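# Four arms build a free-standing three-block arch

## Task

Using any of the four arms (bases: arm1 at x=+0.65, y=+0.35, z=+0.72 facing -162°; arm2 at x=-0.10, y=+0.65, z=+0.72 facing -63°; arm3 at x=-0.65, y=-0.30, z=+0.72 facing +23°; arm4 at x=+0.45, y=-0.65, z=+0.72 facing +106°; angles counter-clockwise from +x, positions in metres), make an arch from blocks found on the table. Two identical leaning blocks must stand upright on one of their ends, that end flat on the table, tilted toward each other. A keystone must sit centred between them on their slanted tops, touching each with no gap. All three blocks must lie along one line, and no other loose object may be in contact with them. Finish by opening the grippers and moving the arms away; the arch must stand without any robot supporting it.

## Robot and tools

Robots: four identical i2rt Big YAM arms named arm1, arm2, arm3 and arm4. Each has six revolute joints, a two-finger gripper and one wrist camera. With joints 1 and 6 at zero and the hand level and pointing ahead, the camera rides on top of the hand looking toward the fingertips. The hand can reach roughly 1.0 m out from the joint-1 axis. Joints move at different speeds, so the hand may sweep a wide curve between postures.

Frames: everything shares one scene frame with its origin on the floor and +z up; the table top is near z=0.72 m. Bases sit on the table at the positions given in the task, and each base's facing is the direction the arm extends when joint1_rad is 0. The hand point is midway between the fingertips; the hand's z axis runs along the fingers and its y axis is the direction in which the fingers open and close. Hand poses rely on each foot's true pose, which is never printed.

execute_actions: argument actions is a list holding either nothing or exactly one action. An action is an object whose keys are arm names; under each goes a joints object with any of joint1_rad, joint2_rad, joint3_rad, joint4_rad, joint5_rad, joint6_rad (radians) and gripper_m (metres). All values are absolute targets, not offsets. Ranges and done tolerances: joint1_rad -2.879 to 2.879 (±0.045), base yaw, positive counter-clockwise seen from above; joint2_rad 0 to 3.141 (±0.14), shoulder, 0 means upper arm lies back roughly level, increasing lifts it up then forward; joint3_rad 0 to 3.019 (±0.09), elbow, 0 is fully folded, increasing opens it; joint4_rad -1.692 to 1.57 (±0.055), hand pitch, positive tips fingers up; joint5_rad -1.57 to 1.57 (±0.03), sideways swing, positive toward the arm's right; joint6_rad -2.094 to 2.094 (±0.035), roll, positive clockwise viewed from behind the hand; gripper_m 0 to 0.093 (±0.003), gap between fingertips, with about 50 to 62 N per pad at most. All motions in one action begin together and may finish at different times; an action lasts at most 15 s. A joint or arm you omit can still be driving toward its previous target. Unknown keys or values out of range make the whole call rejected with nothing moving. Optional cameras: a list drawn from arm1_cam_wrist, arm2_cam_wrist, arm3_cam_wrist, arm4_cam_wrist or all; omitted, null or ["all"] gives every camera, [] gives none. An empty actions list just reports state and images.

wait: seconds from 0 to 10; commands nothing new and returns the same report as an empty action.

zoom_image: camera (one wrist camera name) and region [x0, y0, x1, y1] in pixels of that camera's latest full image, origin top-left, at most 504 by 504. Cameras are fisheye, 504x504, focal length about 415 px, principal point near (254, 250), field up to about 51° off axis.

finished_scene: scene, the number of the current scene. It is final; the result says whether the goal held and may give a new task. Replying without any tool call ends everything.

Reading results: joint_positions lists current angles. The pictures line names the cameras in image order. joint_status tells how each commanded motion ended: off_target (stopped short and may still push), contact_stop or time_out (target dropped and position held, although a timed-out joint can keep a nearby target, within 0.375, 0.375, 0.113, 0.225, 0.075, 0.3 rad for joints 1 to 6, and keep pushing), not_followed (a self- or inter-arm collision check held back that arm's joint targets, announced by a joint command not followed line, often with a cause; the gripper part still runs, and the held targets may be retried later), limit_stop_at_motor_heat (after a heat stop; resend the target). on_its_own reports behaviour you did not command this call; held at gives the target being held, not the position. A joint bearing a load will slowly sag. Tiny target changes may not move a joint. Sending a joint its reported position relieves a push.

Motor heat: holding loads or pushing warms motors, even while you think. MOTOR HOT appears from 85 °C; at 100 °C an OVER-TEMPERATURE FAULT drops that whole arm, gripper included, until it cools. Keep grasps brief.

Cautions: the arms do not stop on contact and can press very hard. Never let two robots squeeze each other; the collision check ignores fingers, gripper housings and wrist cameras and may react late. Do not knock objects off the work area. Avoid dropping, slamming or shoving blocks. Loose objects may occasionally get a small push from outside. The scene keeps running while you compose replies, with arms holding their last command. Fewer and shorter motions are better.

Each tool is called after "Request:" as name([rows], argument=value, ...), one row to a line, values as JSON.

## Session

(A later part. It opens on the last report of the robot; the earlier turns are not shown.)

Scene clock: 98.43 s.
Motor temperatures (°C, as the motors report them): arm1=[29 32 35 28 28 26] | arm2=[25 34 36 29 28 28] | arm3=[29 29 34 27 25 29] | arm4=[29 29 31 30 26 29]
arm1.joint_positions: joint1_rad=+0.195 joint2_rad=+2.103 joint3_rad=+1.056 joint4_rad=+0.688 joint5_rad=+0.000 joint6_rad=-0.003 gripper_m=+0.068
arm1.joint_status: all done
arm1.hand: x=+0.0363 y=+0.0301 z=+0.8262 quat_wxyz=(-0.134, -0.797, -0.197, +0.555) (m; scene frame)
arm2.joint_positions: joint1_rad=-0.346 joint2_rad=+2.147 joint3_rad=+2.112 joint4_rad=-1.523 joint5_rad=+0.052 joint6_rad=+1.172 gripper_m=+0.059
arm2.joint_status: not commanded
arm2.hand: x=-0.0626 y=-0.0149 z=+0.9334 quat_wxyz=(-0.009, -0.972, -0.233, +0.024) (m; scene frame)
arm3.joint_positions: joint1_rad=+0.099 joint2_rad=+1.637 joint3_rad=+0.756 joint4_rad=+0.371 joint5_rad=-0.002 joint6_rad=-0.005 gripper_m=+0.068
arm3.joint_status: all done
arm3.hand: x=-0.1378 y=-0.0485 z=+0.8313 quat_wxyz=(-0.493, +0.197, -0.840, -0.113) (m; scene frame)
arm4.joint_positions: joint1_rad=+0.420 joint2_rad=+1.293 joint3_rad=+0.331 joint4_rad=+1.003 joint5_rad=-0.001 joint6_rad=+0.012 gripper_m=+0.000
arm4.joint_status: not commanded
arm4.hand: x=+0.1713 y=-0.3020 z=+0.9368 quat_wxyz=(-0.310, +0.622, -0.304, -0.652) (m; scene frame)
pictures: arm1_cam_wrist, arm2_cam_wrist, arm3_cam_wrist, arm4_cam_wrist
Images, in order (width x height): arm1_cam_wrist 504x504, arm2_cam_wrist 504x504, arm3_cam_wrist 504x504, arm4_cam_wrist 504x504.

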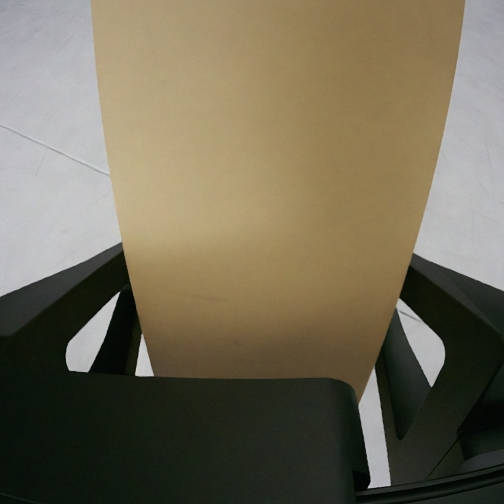

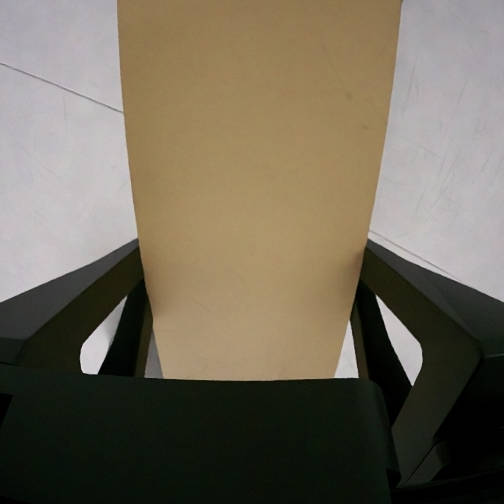

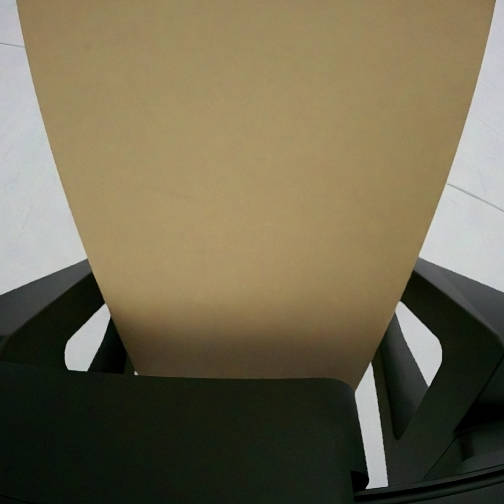

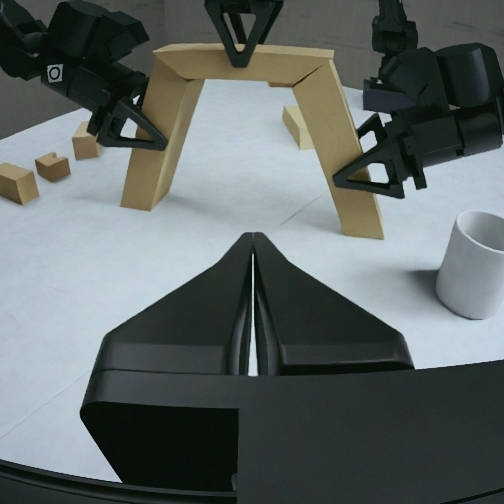

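Request:
execute_actions([
  {"arm3":{"joints":{"gripper_m":0.075,"joint3_rad":0.735}},"arm1":{"joints":{"gripper_m":0.075,"joint3_rad":1.04}},"arm2":{"joints":{"gripper_m":0.066,"joint3_rad":2.112,"joint4_rad":-1.523}}},
], cameras=["arm4_cam_wrist","arm2_cam_wrist"])

Request:
zoom_image(camera="arm4_cam_wrist", region=[140,0,360,130])

Scene clock: 99.40 s.
Motor temperatures (°C, as the motors report them): arm1=[29 32 35 28 28 26] | arm2=[25 34 36 29 28 28] | arm3=[29 29 34 27 25 29] | arm4=[29 29 31 30 26 29]
arm1.joint_positions: joint1_rad=+0.195 joint2_rad=+2.103 joint3_rad=+1.041 joint4_rad=+0.688 joint5_rad=+0.000 joint6_rad=-0.003 gripper_m=+0.075
arm1.joint_status: all done
arm1.hand: x=+0.0419 y=+0.0330 z=+0.8200 quat_wxyz=(-0.132, -0.801, -0.198, +0.549) (m; scene frame)
arm2.joint_positions: joint1_rad=-0.346 joint2_rad=+2.147 joint3_rad=+2.112 joint4_rad=-1.523 joint5_rad=+0.052 joint6_rad=+1.172 gripper_m=+0.066
arm2.joint_status: all done
arm2.hand: x=-0.0626 y=-0.0149 z=+0.9334 quat_wxyz=(-0.009, -0.972, -0.233, +0.024) (m; scene frame)
arm3.joint_positions: joint1_rad=+0.099 joint2_rad=+1.637 joint3_rad=+0.731 joint4_rad=+0.372 joint5_rad=-0.002 joint6_rad=-0.005 gripper_m=+0.075
arm3.joint_status: all done
arm3.hand: x=-0.1469 y=-0.0529 z=+0.8209 quat_wxyz=(-0.483, +0.199, -0.845, -0.111) (m; scene frame)
arm4.joint_positions: joint1_rad=+0.420 joint2_rad=+1.293 joint3_rad=+0.331 joint4_rad=+1.003 joint5_rad=-0.001 joint6_rad=+0.012 gripper_m=+0.000
arm4.joint_status: not commanded
arm4.hand: x=+0.1713 y=-0.3020 z=+0.9368 quat_wxyz=(-0.310, +0.622, -0.304, -0.652) (m; scene frame)
pictures: arm2_cam_wrist, arm4_cam_wrist
Images, in order (width x height): arm2_cam_wrist 504x504, arm4_cam_wrist 504x504.

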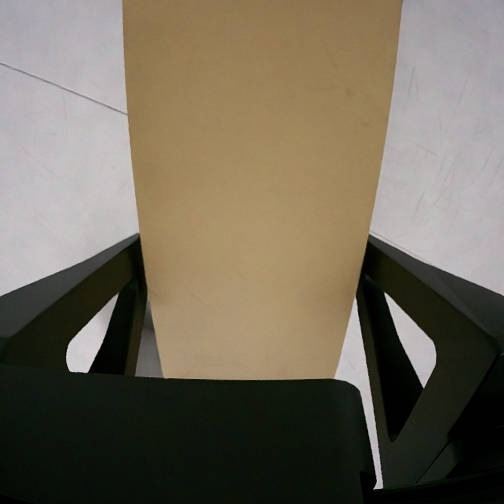

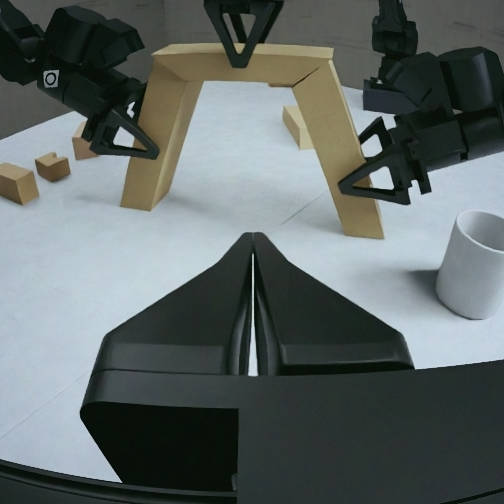

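Region (140, 0, 360, 130) of arm4_cam_wrist's 504x504 image, scaled by 2.291, with more detail than that image has; it fills the top 298 rows of this view, and the rest is white.

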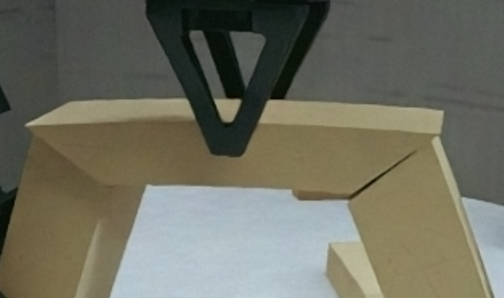

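Request:
execute_actions([
  {"arm3":{"joints":{"gripper_m":0.093}},"arm1":{"joints":{"gripper_m":0.093}},"arm2":{"joints":{"gripper_m":0.093}}},
], cameras=[])

Request:
execute_actions([
  {"arm2":{"joints":{"joint2_rad":2.05}}},
], cameras=["arm4_cam_wrist","arm2_cam_wrist"])

Request:
zoom_image(camera="arm4_cam_wrist", region=[240,20,400,250])

Scene clock: 100.30 s.
Motor temperatures (°C, as the motors report them): arm1=[29 32 35 28 28 26] | arm2=[25 34 36 29 28 28] | arm3=[29 29 34 27 25 29] | arm4=[29 29 31 30 26 29]
arm1.joint_positions: joint1_rad=+0.195 joint2_rad=+2.103 joint3_rad=+1.041 joint4_rad=+0.688 joint5_rad=+0.000 joint6_rad=-0.003 gripper_m=+0.093
arm1.joint_status: all done
arm1.hand: x=+0.0419 y=+0.0330 z=+0.8200 quat_wxyz=(-0.132, -0.801, -0.198, +0.549) (m; scene frame)
arm2.joint_positions: joint1_rad=-0.346 joint2_rad=+2.147 joint3_rad=+2.112 joint4_rad=-1.523 joint5_rad=+0.052 joint6_rad=+1.172 gripper_m=+0.093
arm2.joint_status: all done
arm2.hand: x=-0.0626 y=-0.0149 z=+0.9334 quat_wxyz=(-0.009, -0.972, -0.233, +0.024) (m; scene frame)
arm3.joint_positions: joint1_rad=+0.099 joint2_rad=+1.637 joint3_rad=+0.731 joint4_rad=+0.372 joint5_rad=-0.002 joint6_rad=-0.005 gripper_m=+0.093
arm3.joint_status: all done
arm3.hand: x=-0.1469 y=-0.0529 z=+0.8209 quat_wxyz=(-0.483, +0.199, -0.845, -0.111) (m; scene frame)
arm4.joint_positions: joint1_rad=+0.420 joint2_rad=+1.293 joint3_rad=+0.331 joint4_rad=+1.003 joint5_rad=-0.001 joint6_rad=+0.012 gripper_m=+0.000
arm4.joint_status: not commanded
arm4.hand: x=+0.1713 y=-0.3020 z=+0.9368 quat_wxyz=(-0.310, +0.622, -0.304, -0.652) (m; scene frame)
pictures: none
No camera images: the call's "cameras" was empty. Leave "cameras" out to get every camera's image.

Scene clock: 101.27 s.
Motor temperatures (°C, as the motors report them): arm1=[29 32 35 28 28 26] | arm2=[25 34 36 29 28 28] | arm3=[29 29 34 27 25 29] | arm4=[29 29 31 30 26 29]
arm1.joint_positions: joint1_rad=+0.195 joint2_rad=+2.103 joint3_rad=+1.041 joint4_rad=+0.688 joint5_rad=+0.000 joint6_rad=-0.003 gripper_m=+0.093
arm1.joint_status: not commanded
arm1.hand: x=+0.0419 y=+0.0330 z=+0.8200 quat_wxyz=(-0.132, -0.801, -0.198, +0.549) (m; scene frame)
arm2.joint_positions: joint1_rad=-0.346 joint2_rad=+2.040 joint3_rad=+2.109 joint4_rad=-1.523 joint5_rad=+0.052 joint6_rad=+1.172 gripper_m=+0.093
arm2.joint_status: all done
arm2.hand: x=-0.0637 y=-0.0074 z=+1.0010 quat_wxyz=(-0.060, -0.971, -0.231, +0.032) (m; scene frame)
arm3.joint_positions: joint1_rad=+0.099 joint2_rad=+1.637 joint3_rad=+0.731 joint4_rad=+0.372 joint5_rad=-0.002 joint6_rad=-0.005 gripper_m=+0.093
arm3.joint_status: not commanded
arm3.hand: x=-0.1469 y=-0.0529 z=+0.8209 quat_wxyz=(-0.483, +0.199, -0.845, -0.111) (m; scene frame)
arm4.joint_positions: joint1_rad=+0.420 joint2_rad=+1.293 joint3_rad=+0.331 joint4_rad=+1.003 joint5_rad=-0.001 joint6_rad=+0.012 gripper_m=+0.000
arm4.joint_status: not commanded
arm4.hand: x=+0.1713 y=-0.3020 z=+0.9368 quat_wxyz=(-0.310, +0.622, -0.304, -0.652) (m; scene frame)
pictures: arm2_cam_wrist, arm4_cam_wrist
Images, in order (width x height): arm2_cam_wrist 504x504, arm4_cam_wrist 504x504.

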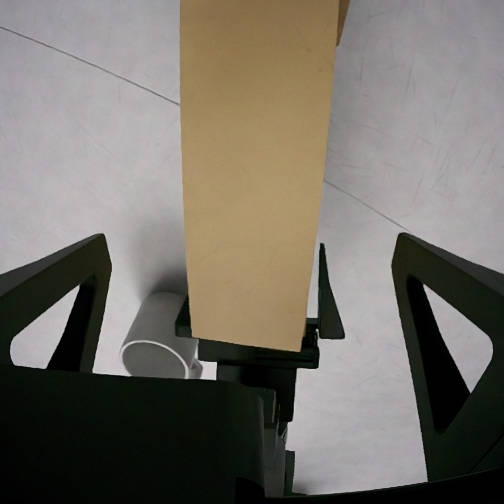

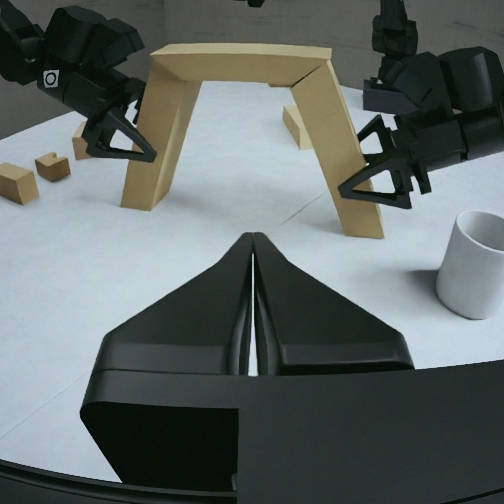

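Region (240, 20, 400, 250) of arm4_cam_wrist's 504x504 image, scaled by 2.191, with more detail than that image has; it fills the left 351 columns of this view, and the rest is white.

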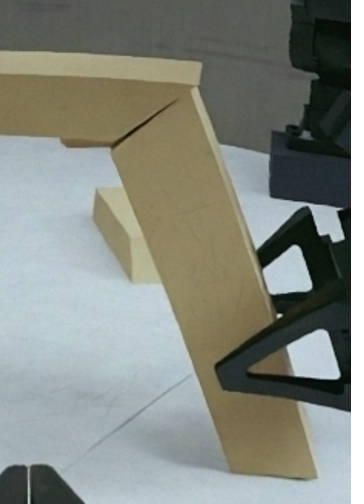

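Request:
execute_actions([
  {"arm2":{"joints":{"joint2_rad":1.68,"joint3_rad":1.85,"joint4_rad":-1.3}},"arm3":{"joints":{"joint2_rad":1.2,"joint3_rad":0.45}}},
], cameras=[])

Request:
execute_actions([
  {"arm2":{"joints":{"joint3_rad":1.70,"joint4_rad":-0.92,"joint5_rad":0,"joint6_rad":0}}},
], cameras=["arm4_cam_wrist","arm2_cam_wrist"])

Scene clock: 103.47 s.
Motor temperatures (°C, as the motors report them): arm1=[29 32 34 28 28 26] | arm2=[25 34 36 29 28 28] | arm3=[29 29 34 27 25 29] | arm4=[29 29 31 30 26 29]
arm1.joint_positions: joint1_rad=+0.195 joint2_rad=+2.103 joint3_rad=+1.041 joint4_rad=+0.688 joint5_rad=+0.000 joint6_rad=-0.003 gripper_m=+0.093
arm1.joint_status: not commanded
arm1.hand: x=+0.0419 y=+0.0330 z=+0.8200 quat_wxyz=(-0.132, -0.801, -0.198, +0.549) (m; scene frame)
arm2.joint_positions: joint1_rad=-0.346 joint2_rad=+1.676 joint3_rad=+1.851 joint4_rad=-1.314 joint5_rad=+0.052 joint6_rad=+1.172 gripper_m=+0.093
arm2.joint_status: all done
arm2.hand: x=-0.0688 y=+0.0492 z=+1.1238 quat_wxyz=(-0.214, -0.950, -0.221, +0.057) (m; scene frame)
arm3.joint_positions: joint1_rad=+0.099 joint2_rad=+1.200 joint3_rad=+0.447 joint4_rad=+0.374 joint5_rad=-0.002 joint6_rad=-0.005 gripper_m=+0.093
arm3.joint_status: all done
arm3.hand: x=-0.2430 y=-0.0999 z=+0.8984 quat_wxyz=(-0.547, +0.189, -0.806, -0.126) (m; scene frame)
arm4.joint_positions: joint1_rad=+0.420 joint2_rad=+1.293 joint3_rad=+0.331 joint4_rad=+1.003 joint5_rad=-0.001 joint6_rad=+0.012 gripper_m=+0.000
arm4.joint_status: not commanded
arm4.hand: x=+0.1713 y=-0.3020 z=+0.9368 quat_wxyz=(-0.310, +0.622, -0.304, -0.652) (m; scene frame)
pictures: none
No camera images: the call's "cameras" was empty. Leave "cameras" out to get every camera's image.

Scene clock: 105.43 s.
Motor temperatures (°C, as the motors report them): arm1=[29 32 34 28 28 26] | arm2=[25 33 35 29 28 28] | arm3=[29 29 33 27 25 29] | arm4=[29 29 31 30 26 29]
arm1.joint_positions: joint1_rad=+0.195 joint2_rad=+2.103 joint3_rad=+1.041 joint4_rad=+0.688 joint5_rad=+0.000 joint6_rad=-0.003 gripper_m=+0.093
arm1.joint_status: not commanded
arm1.hand: x=+0.0419 y=+0.0330 z=+0.8200 quat_wxyz=(-0.132, -0.801, -0.198, +0.549) (m; scene frame)
arm2.joint_positions: joint1_rad=-0.346 joint2_rad=+1.682 joint3_rad=+1.696 joint4_rad=-0.939 joint5_rad=+0.003 joint6_rad=+0.012 gripper_m=+0.093
arm2.joint_status: all done
arm2.hand: x=-0.0563 y=-0.0039 z=+1.0899 quat_wxyz=(-0.240, -0.650, -0.687, +0.217) (m; scene frame)
arm3.joint_positions: joint1_rad=+0.099 joint2_rad=+1.200 joint3_rad=+0.447 joint4_rad=+0.374 joint5_rad=-0.002 joint6_rad=-0.005 gripper_m=+0.093
arm3.joint_status: not commanded
arm3.hand: x=-0.2430 y=-0.0999 z=+0.8984 quat_wxyz=(-0.547, +0.189, -0.806, -0.126) (m; scene frame)
arm4.joint_positions: joint1_rad=+0.420 joint2_rad=+1.293 joint3_rad=+0.331 joint4_rad=+1.003 joint5_rad=-0.001 joint6_rad=+0.012 gripper_m=+0.000
arm4.joint_status: not commanded
arm4.hand: x=+0.1713 y=-0.3020 z=+0.9368 quat_wxyz=(-0.310, +0.622, -0.304, -0.652) (m; scene frame)
pictures: arm2_cam_wrist, arm4_cam_wrist
Images, in order (width x height): arm2_cam_wrist 504x504, arm4_cam_wrist 504x504.

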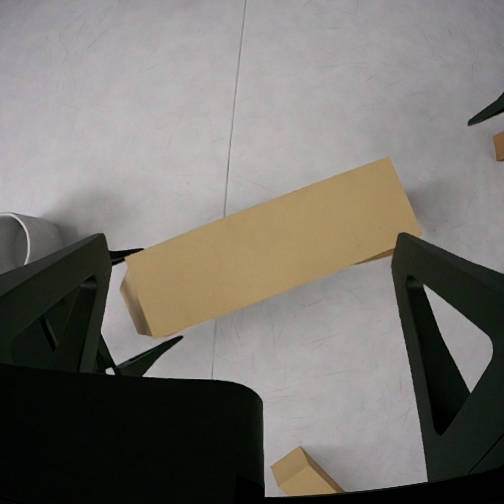

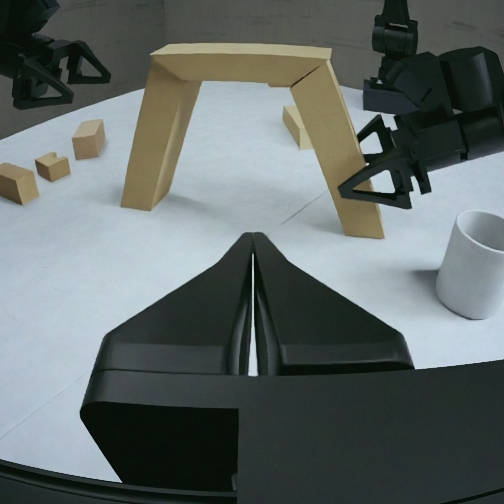

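Request:
zoom_image(camera="arm2_cam_wrist", region=[90,130,450,360])

Request:
zoom_image(camera="arm4_cam_wrist", region=[110,30,400,250])

Region (90, 130, 450, 360) of arm2_cam_wrist's 504x504 image, scaled by 1.400, with more detail than that image has; it fills the top 322 rows of this view, and the rest is white.

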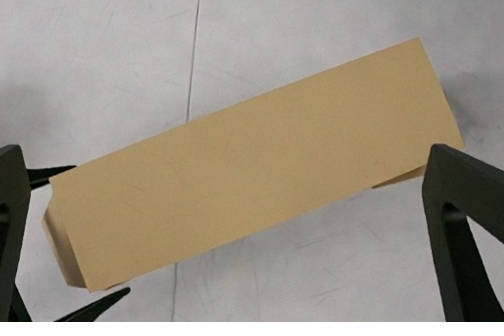

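Region (110, 30, 400, 250) of arm4_cam_wrist's 504x504 image, scaled by 1.738, with more detail than that image has; it fills the top 382 rows of this view, and the rest is white.

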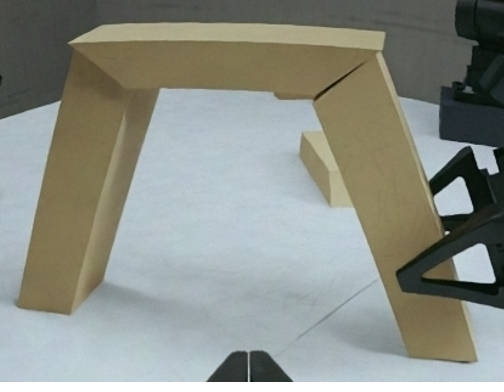

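Request:
execute_actions([
  {"arm1":{"joints":{"joint2_rad":1.95,"joint3_rad":0.80,"joint4_rad":0.76}}},
], cameras=["arm4_cam_wrist"])

Request:
execute_actions([
  {"arm1":{"joints":{"joint2_rad":2.02,"joint3_rad":0.85,"joint4_rad":0.70,"gripper_m":0.025}}},
], cameras=["arm4_cam_wrist","arm1_cam_wrist"])

Scene clock: 107.23 s.
Motor temperatures (°C, as the motors report them): arm1=[29 32 34 28 28 26] | arm2=[25 33 35 29 28 28] | arm3=[29 29 33 27 25 29] | arm4=[29 29 31 30 26 29]
arm1.joint_positions: joint1_rad=+0.195 joint2_rad=+1.966 joint3_rad=+0.801 joint4_rad=+0.738 joint5_rad=+0.000 joint6_rad=-0.003 gripper_m=+0.093
arm1.joint_status: all done
arm1.hand: x=+0.1152 y=+0.0712 z=+0.8219 quat_wxyz=(-0.127, -0.815, -0.201, +0.528) (m; scene frame)
arm2.joint_positions: joint1_rad=-0.346 joint2_rad=+1.682 joint3_rad=+1.696 joint4_rad=-0.939 joint5_rad=+0.003 joint6_rad=+0.012 gripper_m=+0.093
arm2.joint_status: not commanded
arm2.hand: x=-0.0563 y=-0.0039 z=+1.0899 quat_wxyz=(-0.240, -0.650, -0.688, +0.218) (m; scene frame)
arm3.joint_positions: joint1_rad=+0.099 joint2_rad=+1.200 joint3_rad=+0.447 joint4_rad=+0.374 joint5_rad=-0.002 joint6_rad=-0.005 gripper_m=+0.093
arm3.joint_status: not commanded
arm3.hand: x=-0.2430 y=-0.0999 z=+0.8984 quat_wxyz=(-0.547, +0.189, -0.806, -0.126) (m; scene frame)
arm4.joint_positions: joint1_rad=+0.420 joint2_rad=+1.293 joint3_rad=+0.331 joint4_rad=+1.003 joint5_rad=-0.001 joint6_rad=+0.012 gripper_m=+0.000
arm4.joint_status: not commanded
arm4.hand: x=+0.1713 y=-0.3020 z=+0.9368 quat_wxyz=(-0.310, +0.622, -0.304, -0.652) (m; scene frame)
pictures: arm4_cam_wrist
Images, in order (width x height): arm4_cam_wrist 504x504.

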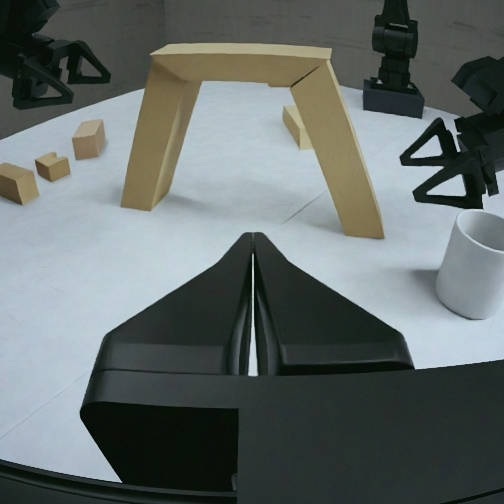

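Scene clock: 108.00 s.
Motor temperatures (°C, as the motors report them): arm1=[29 32 34 28 28 26] | arm2=[25 33 35 29 28 28] | arm3=[29 29 33 27 25 29] | arm4=[29 29 31 30 26 29]
arm1.joint_positions: joint1_rad=+0.195 joint2_rad=+2.007 joint3_rad=+0.822 joint4_rad=+0.710 joint5_rad=+0.000 joint6_rad=-0.003 gripper_m=+0.025
arm1.joint_status: all done
arm1.hand: x=+0.1142 y=+0.0707 z=+0.7993 quat_wxyz=(-0.122, -0.828, -0.204, +0.508) (m; scene frame)
arm2.joint_positions: joint1_rad=-0.346 joint2_rad=+1.682 joint3_rad=+1.696 joint4_rad=-0.939 joint5_rad=+0.003 joint6_rad=+0.012 gripper_m=+0.093
arm2.joint_status: not commanded
arm2.hand: x=-0.0563 y=-0.0039 z=+1.0899 quat_wxyz=(-0.240, -0.650, -0.688, +0.218) (m; scene frame)
arm3.joint_positions: joint1_rad=+0.099 joint2_rad=+1.200 joint3_rad=+0.447 joint4_rad=+0.374 joint5_rad=-0.002 joint6_rad=-0.005 gripper_m=+0.093
arm3.joint_status: not commanded
arm3.hand: x=-0.2430 y=-0.0999 z=+0.8984 quat_wxyz=(-0.547, +0.189, -0.806, -0.126) (m; scene frame)
arm4.joint_positions: joint1_rad=+0.420 joint2_rad=+1.293 joint3_rad=+0.331 joint4_rad=+1.003 joint5_rad=-0.001 joint6_rad=+0.012 gripper_m=+0.000
arm4.joint_status: not commanded
arm4.hand: x=+0.1713 y=-0.3020 z=+0.9368 quat_wxyz=(-0.310, +0.622, -0.304, -0.652) (m; scene frame)
pictures: arm1_cam_wrist, arm4_cam_wrist
Images, in order (width x height): arm1_cam_wrist 504x504, arm4_cam_wrist 504x504.

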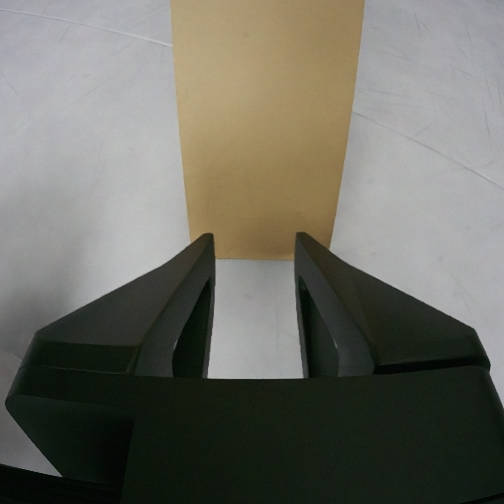

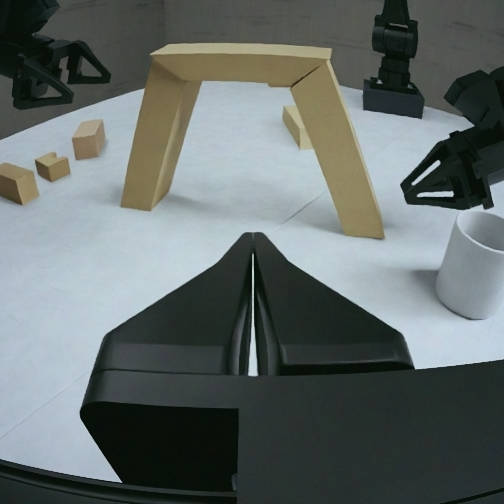

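Request:
zoom_image(camera="arm4_cam_wrist", region=[260,40,360,110])

Request:
zoom_image(camera="arm4_cam_wrist", region=[310,180,410,250])

Request:
zoom_image(camera="arm4_cam_wrist", region=[130,40,230,110])

Region (260, 40, 360, 110) of arm4_cam_wrist's 504x504 image, scaled by 5.040, with more detail than that image has; it fills the top 353 rows of this view, and the rest is white.

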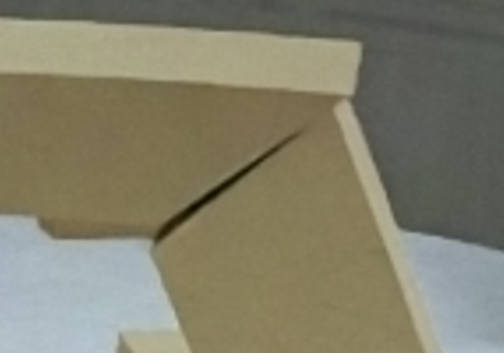

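Region (310, 180, 410, 250) of arm4_cam_wrist's 504x504 image, scaled by 5.040, with more detail than that image has; it fills the top 353 rows of this view, and the rest is white.

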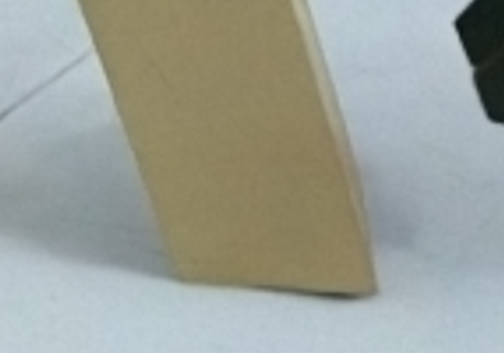

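Region (130, 40, 230, 110) of arm4_cam_wrist's 504x504 image, scaled by 5.040, with more detail than that image has; it fills the top 353 rows of this view, and the rest is white.

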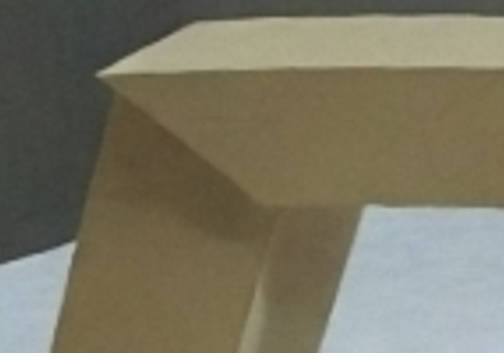

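Request:
execute_actions([
  {"arm1":{"joints":{"joint2_rad":2.08,"joint3_rad":0.93,"joint4_rad":0.68}}},
], cameras=["arm4_cam_wrist"])

Request:
zoom_image(camera="arm4_cam_wrist", region=[270,130,440,250])

Scene clock: 109.00 s.
Motor temperatures (°C, as the motors report them): arm1=[29 32 34 28 28 26] | arm2=[25 33 35 29 28 28] | arm3=[29 29 33 27 25 29] | arm4=[29 29 31 30 26 29]
arm1.joint_positions: joint1_rad=+0.195 joint2_rad=+2.068 joint3_rad=+0.903 joint4_rad=+0.691 joint5_rad=+0.000 joint6_rad=-0.003 gripper_m=+0.025
arm1.joint_status: all done
arm1.hand: x=+0.0910 y=+0.0586 z=+0.7890 quat_wxyz=(-0.123, -0.827, -0.204, +0.509) (m; scene frame)
arm2.joint_positions: joint1_rad=-0.346 joint2_rad=+1.682 joint3_rad=+1.696 joint4_rad=-0.939 joint5_rad=+0.003 joint6_rad=+0.012 gripper_m=+0.093
arm2.joint_status: not commanded
arm2.hand: x=-0.0563 y=-0.0039 z=+1.0899 quat_wxyz=(-0.240, -0.650, -0.688, +0.218) (m; scene frame)
arm3.joint_positions: joint1_rad=+0.099 joint2_rad=+1.200 joint3_rad=+0.447 joint4_rad=+0.374 joint5_rad=-0.002 joint6_rad=-0.005 gripper_m=+0.093
arm3.joint_status: not commanded
arm3.hand: x=-0.2430 y=-0.0999 z=+0.8984 quat_wxyz=(-0.547, +0.189, -0.806, -0.126) (m; scene frame)
arm4.joint_positions: joint1_rad=+0.420 joint2_rad=+1.293 joint3_rad=+0.331 joint4_rad=+1.003 joint5_rad=-0.001 joint6_rad=+0.012 gripper_m=+0.000
arm4.joint_status: not commanded
arm4.hand: x=+0.1713 y=-0.3020 z=+0.9368 quat_wxyz=(-0.310, +0.622, -0.304, -0.652) (m; scene frame)
pictures: arm4_cam_wrist
Images, in order (width x height): arm4_cam_wrist 504x504.

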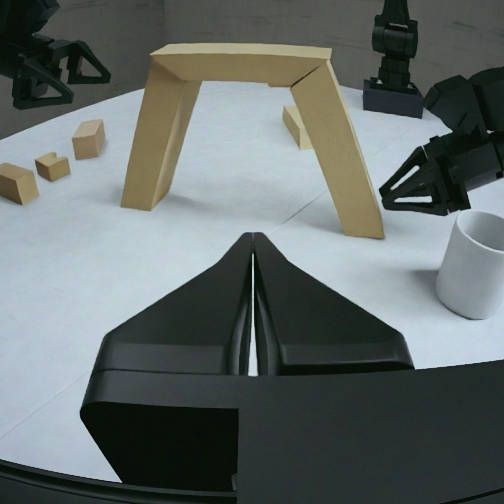

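Region (270, 130, 440, 250) of arm4_cam_wrist's 504x504 image, scaled by 2.965, with more detail than that image has; it fills the top 356 rows of this view, and the rest is white.

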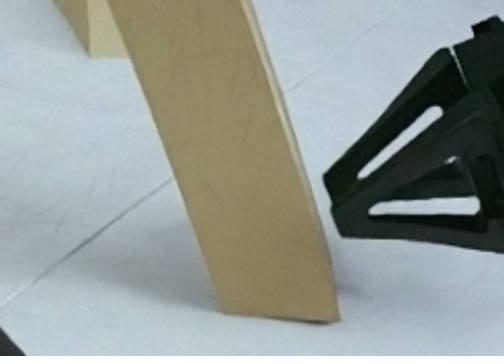

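Request:
execute_actions([
  {"arm1":{"joints":{"joint2_rad":2.115}}},
], cameras=[])

Request:
execute_actions([
  {"arm1":{"joints":{"joint3_rad":0.955}}},
], cameras=["arm4_cam_wrist"])

Request:
zoom_image(camera="arm4_cam_wrist", region=[270,130,440,250])

Scene clock: 110.07 s.
Motor temperatures (°C, as the motors report them): arm1=[29 32 34 28 28 26] | arm2=[25 33 35 29 28 28] | arm3=[29 29 33 27 25 29] | arm4=[29 29 31 30 26 29]
arm1.joint_positions: joint1_rad=+0.195 joint2_rad=+2.102 joint3_rad=+0.903 joint4_rad=+0.690 joint5_rad=+0.000 joint6_rad=-0.003 gripper_m=+0.025
arm1.joint_status: all done
arm1.hand: x=+0.0963 y=+0.0614 z=+0.7680 quat_wxyz=(-0.119, -0.836, -0.206, +0.494) (m; scene frame)
arm2.joint_positions: joint1_rad=-0.346 joint2_rad=+1.682 joint3_rad=+1.696 joint4_rad=-0.939 joint5_rad=+0.003 joint6_rad=+0.012 gripper_m=+0.093
arm2.joint_status: not commanded
arm2.hand: x=-0.0563 y=-0.0039 z=+1.0899 quat_wxyz=(-0.240, -0.650, -0.688, +0.218) (m; scene frame)
arm3.joint_positions: joint1_rad=+0.099 joint2_rad=+1.200 joint3_rad=+0.447 joint4_rad=+0.374 joint5_rad=-0.002 joint6_rad=-0.005 gripper_m=+0.093
arm3.joint_status: not commanded
arm3.hand: x=-0.2430 y=-0.0999 z=+0.8984 quat_wxyz=(-0.547, +0.189, -0.806, -0.126) (m; scene frame)
arm4.joint_positions: joint1_rad=+0.420 joint2_rad=+1.293 joint3_rad=+0.331 joint4_rad=+1.003 joint5_rad=-0.001 joint6_rad=+0.012 gripper_m=+0.000
arm4.joint_status: not commanded
arm4.hand: x=+0.1713 y=-0.3020 z=+0.9368 quat_wxyz=(-0.310, +0.622, -0.304, -0.652) (m; scene frame)
pictures: none
No camera images: the call's "cameras" was empty. Leave "cameras" out to get every camera's image.

Scene clock: 110.60 s.
Motor temperatures (°C, as the motors report them): arm1=[29 32 34 28 28 26] | arm2=[25 33 35 29 28 28] | arm3=[29 29 33 27 25 29] | arm4=[29 29 31 30 26 29]
arm1.joint_positions: joint1_rad=+0.195 joint2_rad=+2.102 joint3_rad=+0.921 joint4_rad=+0.689 joint5_rad=+0.001 joint6_rad=-0.003 gripper_m=+0.025
arm1.joint_status: all done
arm1.hand: x=+0.0891 y=+0.0578 z=+0.7741 quat_wxyz=(-0.121, -0.832, -0.205, +0.501) (m; scene frame)
arm2.joint_positions: joint1_rad=-0.346 joint2_rad=+1.682 joint3_rad=+1.696 joint4_rad=-0.939 joint5_rad=+0.003 joint6_rad=+0.012 gripper_m=+0.093
arm2.joint_status: not commanded
arm2.hand: x=-0.0563 y=-0.0039 z=+1.0899 quat_wxyz=(-0.240, -0.650, -0.688, +0.218) (m; scene frame)
arm3.joint_positions: joint1_rad=+0.099 joint2_rad=+1.200 joint3_rad=+0.447 joint4_rad=+0.374 joint5_rad=-0.002 joint6_rad=-0.005 gripper_m=+0.093
arm3.joint_status: not commanded
arm3.hand: x=-0.2430 y=-0.0999 z=+0.8984 quat_wxyz=(-0.547, +0.189, -0.806, -0.126) (m; scene frame)
arm4.joint_positions: joint1_rad=+0.420 joint2_rad=+1.293 joint3_rad=+0.331 joint4_rad=+1.003 joint5_rad=-0.001 joint6_rad=+0.012 gripper_m=+0.000
arm4.joint_status: not commanded
arm4.hand: x=+0.1713 y=-0.3020 z=+0.9368 quat_wxyz=(-0.310, +0.622, -0.304, -0.652) (m; scene frame)
pictures: arm4_cam_wrist
Images, in order (width x height): arm4_cam_wrist 504x504.

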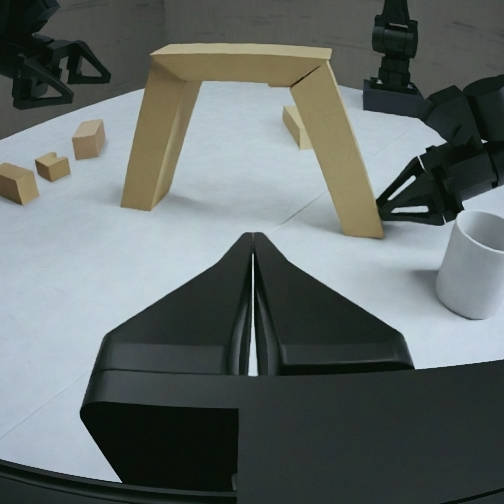

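Region (270, 130, 440, 250) of arm4_cam_wrist's 504x504 image, scaled by 2.965, with more detail than that image has; it fills the top 356 rows of this view, and the rest is white.

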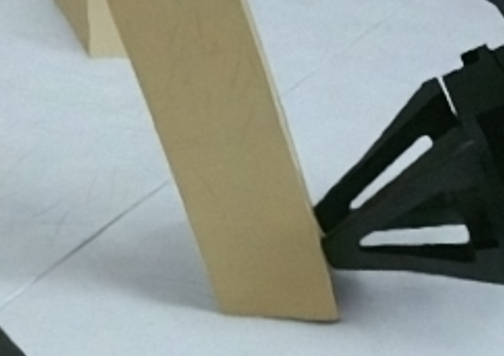

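Request:
execute_actions([
  {"arm1":{"joints":{"joint3_rad":0.965}}},
], cameras=["arm4_cam_wrist"])

Request:
zoom_image(camera="arm4_cam_wrist", region=[110,30,420,250])

Scene clock: 111.13 s.
Motor temperatures (°C, as the motors report them): arm1=[29 32 34 28 28 26] | arm2=[25 33 35 29 28 28] | arm3=[29 29 33 27 25 29] | arm4=[29 29 31 30 26 29]
arm1.joint_positions: joint1_rad=+0.195 joint2_rad=+2.102 joint3_rad=+0.922 joint4_rad=+0.688 joint5_rad=+0.001 joint6_rad=-0.003 gripper_m=+0.025
arm1.joint_status: all done
arm1.hand: x=+0.0888 y=+0.0576 z=+0.7742 quat_wxyz=(-0.121, -0.832, -0.205, +0.501) (m; scene frame)
arm2.joint_positions: joint1_rad=-0.346 joint2_rad=+1.682 joint3_rad=+1.696 joint4_rad=-0.939 joint5_rad=+0.003 joint6_rad=+0.012 gripper_m=+0.093
arm2.joint_status: not commanded
arm2.hand: x=-0.0563 y=-0.0039 z=+1.0899 quat_wxyz=(-0.240, -0.650, -0.688, +0.218) (m; scene frame)
arm3.joint_positions: joint1_rad=+0.099 joint2_rad=+1.200 joint3_rad=+0.447 joint4_rad=+0.374 joint5_rad=-0.002 joint6_rad=-0.005 gripper_m=+0.093
arm3.joint_status: not commanded
arm3.hand: x=-0.2430 y=-0.0999 z=+0.8984 quat_wxyz=(-0.547, +0.189, -0.806, -0.126) (m; scene frame)
arm4.joint_positions: joint1_rad=+0.420 joint2_rad=+1.293 joint3_rad=+0.331 joint4_rad=+1.003 joint5_rad=-0.001 joint6_rad=+0.012 gripper_m=+0.000
arm4.joint_status: not commanded
arm4.hand: x=+0.1713 y=-0.3020 z=+0.9368 quat_wxyz=(-0.310, +0.622, -0.304, -0.652) (m; scene frame)
pictures: arm4_cam_wrist
Images, in order (width x height): arm4_cam_wrist 504x504.

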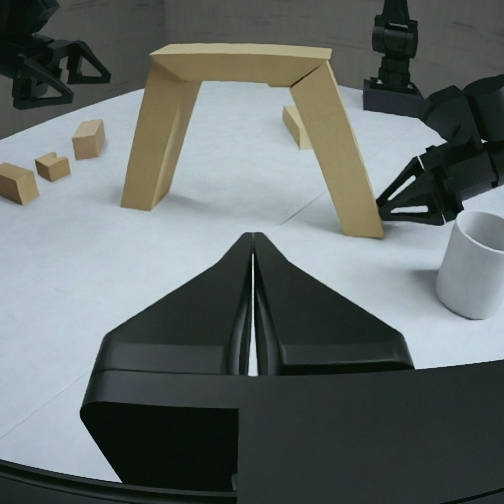

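Region (110, 30, 420, 250) of arm4_cam_wrist's 504x504 image, scaled by 1.626, with more detail than that image has; it fills the top 358 rows of this view, and the rest is white.

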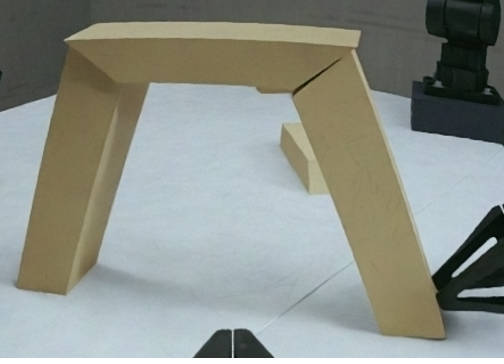

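Request:
execute_actions([
  {"arm1":{"joints":{"joint3_rad":0.98}}},
], cameras=["arm4_cam_wrist"])

Request:
zoom_image(camera="arm4_cam_wrist", region=[110,30,420,250])

Scene clock: 111.80 s.
Motor temperatures (°C, as the motors report them): arm1=[29 32 34 28 28 26] | arm2=[25 33 35 29 28 28] | arm3=[29 29 33 27 25 29] | arm4=[29 29 31 30 26 29]
arm1.joint_positions: joint1_rad=+0.195 joint2_rad=+2.103 joint3_rad=+0.935 joint4_rad=+0.684 joint5_rad=+0.001 joint6_rad=-0.003 gripper_m=+0.025
arm1.joint_status: all done
arm1.hand: x=+0.0840 y=+0.0551 z=+0.7774 quat_wxyz=(-0.121, -0.830, -0.205, +0.504) (m; scene frame)
arm2.joint_positions: joint1_rad=-0.346 joint2_rad=+1.682 joint3_rad=+1.696 joint4_rad=-0.939 joint5_rad=+0.003 joint6_rad=+0.012 gripper_m=+0.093
arm2.joint_status: not commanded
arm2.hand: x=-0.0563 y=-0.0039 z=+1.0899 quat_wxyz=(-0.240, -0.650, -0.688, +0.218) (m; scene frame)
arm3.joint_positions: joint1_rad=+0.099 joint2_rad=+1.200 joint3_rad=+0.447 joint4_rad=+0.374 joint5_rad=-0.002 joint6_rad=-0.005 gripper_m=+0.093
arm3.joint_status: not commanded
arm3.hand: x=-0.2430 y=-0.0999 z=+0.8984 quat_wxyz=(-0.547, +0.189, -0.806, -0.126) (m; scene frame)
arm4.joint_positions: joint1_rad=+0.420 joint2_rad=+1.293 joint3_rad=+0.331 joint4_rad=+1.003 joint5_rad=-0.001 joint6_rad=+0.012 gripper_m=+0.000
arm4.joint_status: not commanded
arm4.hand: x=+0.1713 y=-0.3020 z=+0.9368 quat_wxyz=(-0.310, +0.622, -0.304, -0.652) (m; scene frame)
pictures: arm4_cam_wrist
Images, in order (width x height): arm4_cam_wrist 504x504.

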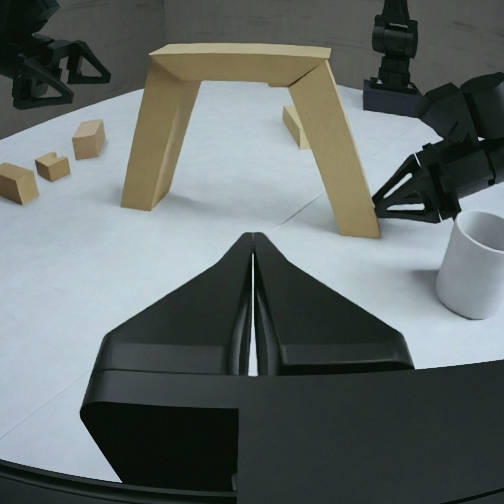

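Region (110, 30, 420, 250) of arm4_cam_wrist's 504x504 image, scaled by 1.626, with more detail than that image has; it fills the top 358 rows of this view, and the rest is white.

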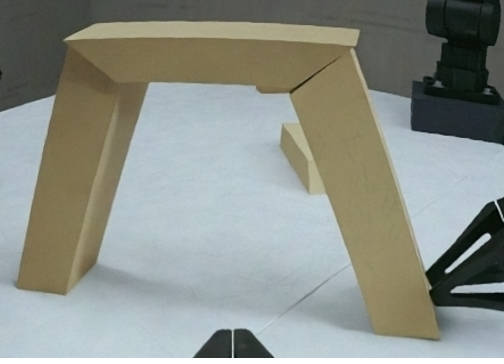

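Request:
zoom_image(camera="arm4_cam_wrist", region=[260,40,360,110])

Request:
zoom_image(camera="arm4_cam_wrist", region=[310,180,410,250])

Region (260, 40, 360, 110) of arm4_cam_wrist's 504x504 image, scaled by 5.040, with more detail than that image has; it fills the top 353 rows of this view, and the rest is white.

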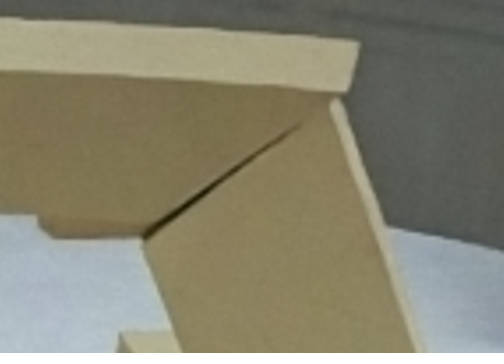

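Region (310, 180, 410, 250) of arm4_cam_wrist's 504x504 image, scaled by 5.040, with more detail than that image has; it fills the top 353 rows of this view, and the rest is white.

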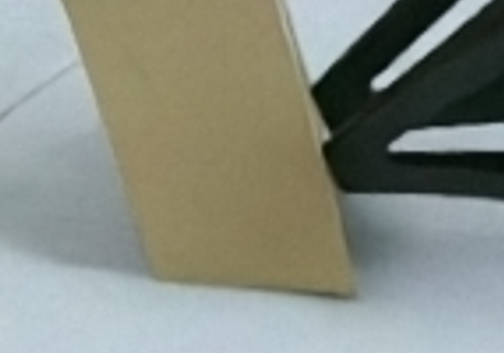

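Request:
execute_actions([
  {"arm1":{"joints":{"joint3_rad":0.991}}},
], cameras=["arm4_cam_wrist","arm1_cam_wrist"])

Request:
zoom_image(camera="arm4_cam_wrist", region=[240,30,400,250])

Request:
zoom_image(camera="arm4_cam_wrist", region=[100,30,260,250])

Scene clock: 112.57 s.
Motor temperatures (°C, as the motors report them): arm1=[29 32 34 28 28 26] | arm2=[25 33 35 29 28 28] | arm3=[29 29 33 27 25 29] | arm4=[29 29 31 30 26 29]
arm1.joint_positions: joint1_rad=+0.195 joint2_rad=+2.103 joint3_rad=+0.943 joint4_rad=+0.683 joint5_rad=+0.001 joint6_rad=-0.003 gripper_m=+0.025
arm1.joint_status: all done
arm1.hand: x=+0.0806 y=+0.0533 z=+0.7803 quat_wxyz=(-0.122, -0.828, -0.204, +0.507) (m; scene frame)
arm2.joint_positions: joint1_rad=-0.346 joint2_rad=+1.682 joint3_rad=+1.696 joint4_rad=-0.939 joint5_rad=+0.003 joint6_rad=+0.012 gripper_m=+0.093
arm2.joint_status: not commanded
arm2.hand: x=-0.0563 y=-0.0039 z=+1.0899 quat_wxyz=(-0.240, -0.650, -0.688, +0.218) (m; scene frame)
arm3.joint_positions: joint1_rad=+0.099 joint2_rad=+1.200 joint3_rad=+0.447 joint4_rad=+0.374 joint5_rad=-0.002 joint6_rad=-0.005 gripper_m=+0.093
arm3.joint_status: not commanded
arm3.hand: x=-0.2430 y=-0.0999 z=+0.8984 quat_wxyz=(-0.547, +0.189, -0.806, -0.126) (m; scene frame)
arm4.joint_positions: joint1_rad=+0.420 joint2_rad=+1.293 joint3_rad=+0.331 joint4_rad=+1.003 joint5_rad=-0.001 joint6_rad=+0.012 gripper_m=+0.000
arm4.joint_status: not commanded
arm4.hand: x=+0.1713 y=-0.3020 z=+0.9368 quat_wxyz=(-0.310, +0.622, -0.304, -0.652) (m; scene frame)
pictures: arm1_cam_wrist, arm4_cam_wrist
Images, in order (width x height): arm1_cam_wrist 504x504, arm4_cam_wrist 504x504.

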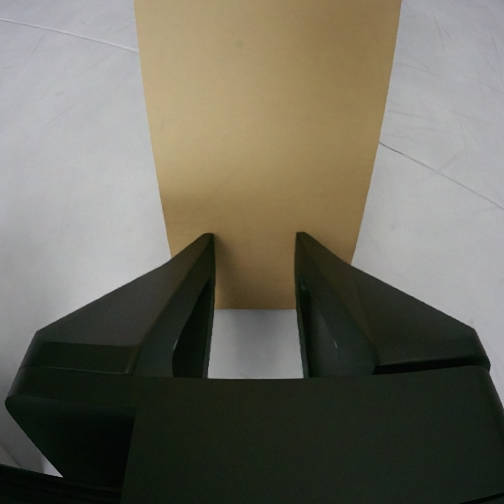

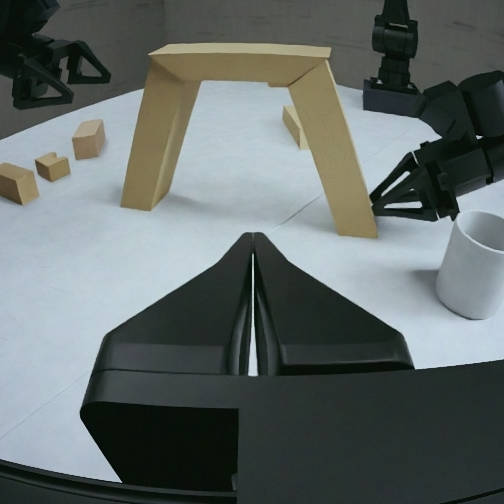

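Region (240, 30, 400, 250) of arm4_cam_wrist's 504x504 image, scaled by 2.291, with more detail than that image has; it fills the left 367 columns of this view, and the rest is white.

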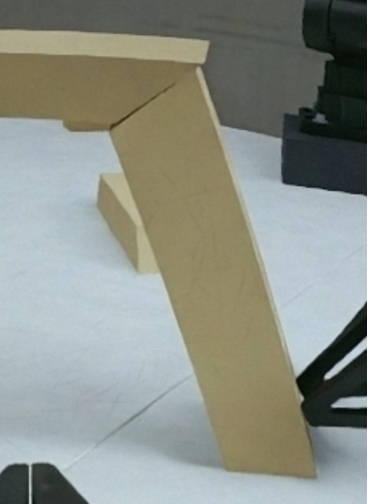

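Region (100, 30, 260, 250) of arm4_cam_wrist's 504x504 image, scaled by 2.291, with more detail than that image has; it fills the left 367 columns of this view, and the rest is white.

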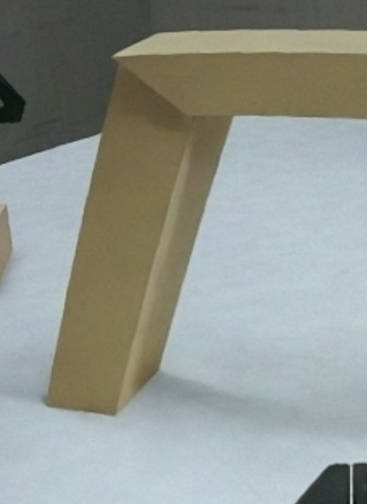

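The gap is closed. Retracting all arms.

Request:
execute_actions([
  {"arm1":{"joints":{"joint2_rad":2.0,"joint3_rad":0.84}},"arm2":{"joints":{"joint2_rad":1.2,"joint3_rad":1.2}},"arm3":{"joints":{"joint2_rad":0.8,"joint3_rad":0.4}}},
], cameras=[])

Request:
execute_actions([
  {"arm1":{"joints":{"joint2_rad":1.3,"joint3_rad":0.6,"joint4_rad":0.2}},"arm2":{"joints":{"joint2_rad":0.8,"joint3_rad":0.7,"joint4_rad":-0.5}}},
])

Request:
zoom_image(camera="arm4_cam_wrist", region=[110,30,420,250])

Scene clock: 114.13 s.
Motor temperatures (°C, as the motors report them): arm1=[29 32 34 28 28 26] | arm2=[25 33 35 29 28 28] | arm3=[29 29 33 27 25 29] | arm4=[29 29 31 30 26 29]
arm1.joint_positions: joint1_rad=+0.195 joint2_rad=+2.024 joint3_rad=+0.841 joint4_rad=+0.683 joint5_rad=+0.001 joint6_rad=-0.003 gripper_m=+0.025
arm1.joint_status: all done
arm1.hand: x=+0.1115 y=+0.0694 z=+0.7903 quat_wxyz=(-0.120, -0.834, -0.206, +0.498) (m; scene frame)
arm2.joint_positions: joint1_rad=-0.346 joint2_rad=+1.194 joint3_rad=+1.203 joint4_rad=-0.931 joint5_rad=+0.003 joint6_rad=+0.012 gripper_m=+0.093
arm2.joint_status: all done
arm2.hand: x=-0.0696 y=+0.1808 z=+1.0939 quat_wxyz=(-0.241, -0.649, -0.687, +0.218) (m; scene frame)
arm3.joint_positions: joint1_rad=+0.099 joint2_rad=+0.795 joint3_rad=+0.387 joint4_rad=+0.376 joint5_rad=-0.002 joint6_rad=-0.005 gripper_m=+0.093
arm3.joint_status: all done
arm3.hand: x=-0.2911 y=-0.1234 z=+1.0314 quat_wxyz=(-0.678, +0.165, -0.699, -0.156) (m; scene frame)
arm4.joint_positions: joint1_rad=+0.420 joint2_rad=+1.293 joint3_rad=+0.331 joint4_rad=+1.003 joint5_rad=-0.001 joint6_rad=+0.012 gripper_m=+0.000
arm4.joint_status: not commanded
arm4.hand: x=+0.1713 y=-0.3020 z=+0.9368 quat_wxyz=(-0.310, +0.622, -0.304, -0.652) (m; scene frame)
pictures: none
No camera images: the call's "cameras" was empty. Leave "cameras" out to get every camera's image.

Scene clock: 115.50 s.
Motor temperatures (°C, as the motors report them): arm1=[29 32 34 28 28 26] | arm2=[25 33 35 29 28 28] | arm3=[29 29 33 27 25 29] | arm4=[29 29 31 30 26 29]
arm1.joint_positions: joint1_rad=+0.195 joint2_rad=+1.305 joint3_rad=+0.593 joint4_rad=+0.212 joint5_rad=+0.001 joint6_rad=-0.003 gripper_m=+0.025
arm1.joint_status: all done
arm1.hand: x=+0.2152 y=+0.1230 z=+0.9667 quat_wxyz=(-0.120, -0.834, -0.206, +0.498) (m; scene frame)
arm2.joint_positions: joint1_rad=-0.346 joint2_rad=+0.797 joint3_rad=+0.698 joint4_rad=-0.521 joint5_rad=+0.003 joint6_rad=+0.012 gripper_m=+0.093
arm2.joint_status: all done
arm2.hand: x=-0.0757 y=+0.2703 z=+1.0458 quat_wxyz=(-0.343, -0.609, -0.643, +0.312) (m; scene frame)
arm3.joint_positions: joint1_rad=+0.099 joint2_rad=+0.795 joint3_rad=+0.387 joint4_rad=+0.376 joint5_rad=-0.002 joint6_rad=-0.005 gripper_m=+0.093
arm3.joint_status: not commanded
arm3.hand: x=-0.2911 y=-0.1234 z=+1.0314 quat_wxyz=(-0.678, +0.165, -0.699, -0.156) (m; scene frame)
arm4.joint_positions: joint1_rad=+0.420 joint2_rad=+1.293 joint3_rad=+0.331 joint4_rad=+1.003 joint5_rad=-0.001 joint6_rad=+0.012 gripper_m=+0.000
arm4.joint_status: not commanded
arm4.hand: x=+0.1713 y=-0.3020 z=+0.9368 quat_wxyz=(-0.310, +0.622, -0.304, -0.652) (m; scene frame)
pictures: arm1_cam_wrist, arm2_cam_wrist, arm3_cam_wrist, arm4_cam_wrist
Images, in order (width x height): arm1_cam_wrist 504x504, arm2_cam_wrist 504x504, arm3_cam_wrist 504x504, arm4_cam_wrist 504x504.

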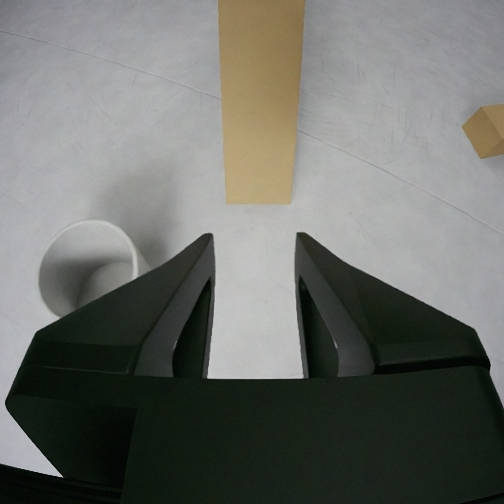

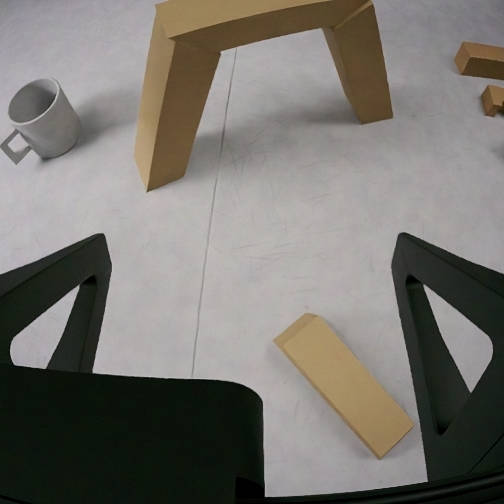

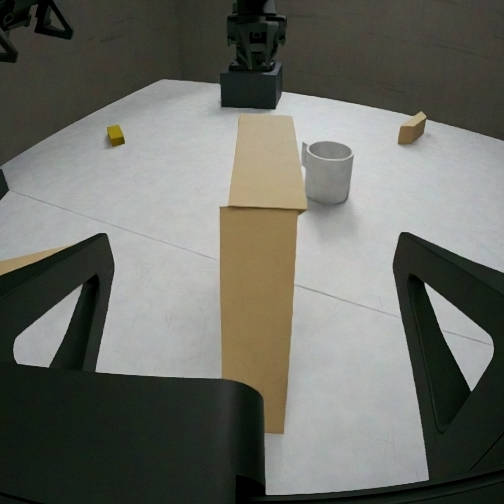

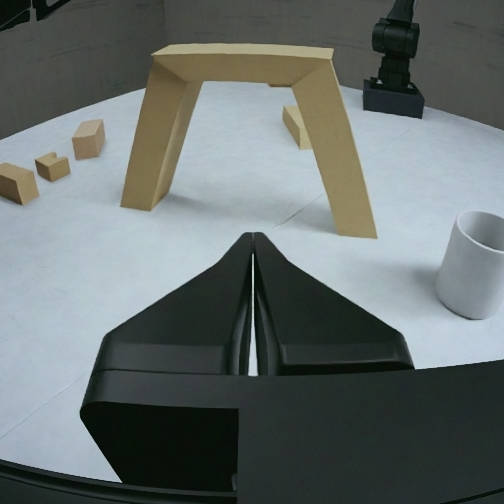

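Region (110, 30, 420, 250) of arm4_cam_wrist's 504x504 image, scaled by 1.626, with more detail than that image has; it fills the top 358 rows of this view, and the rest is white.

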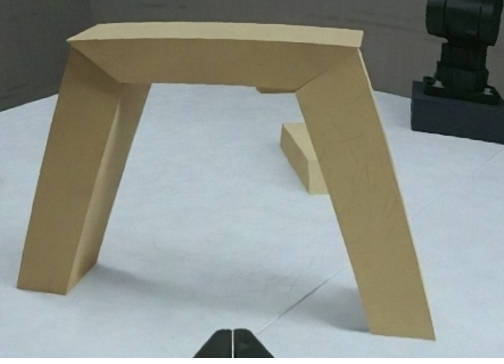

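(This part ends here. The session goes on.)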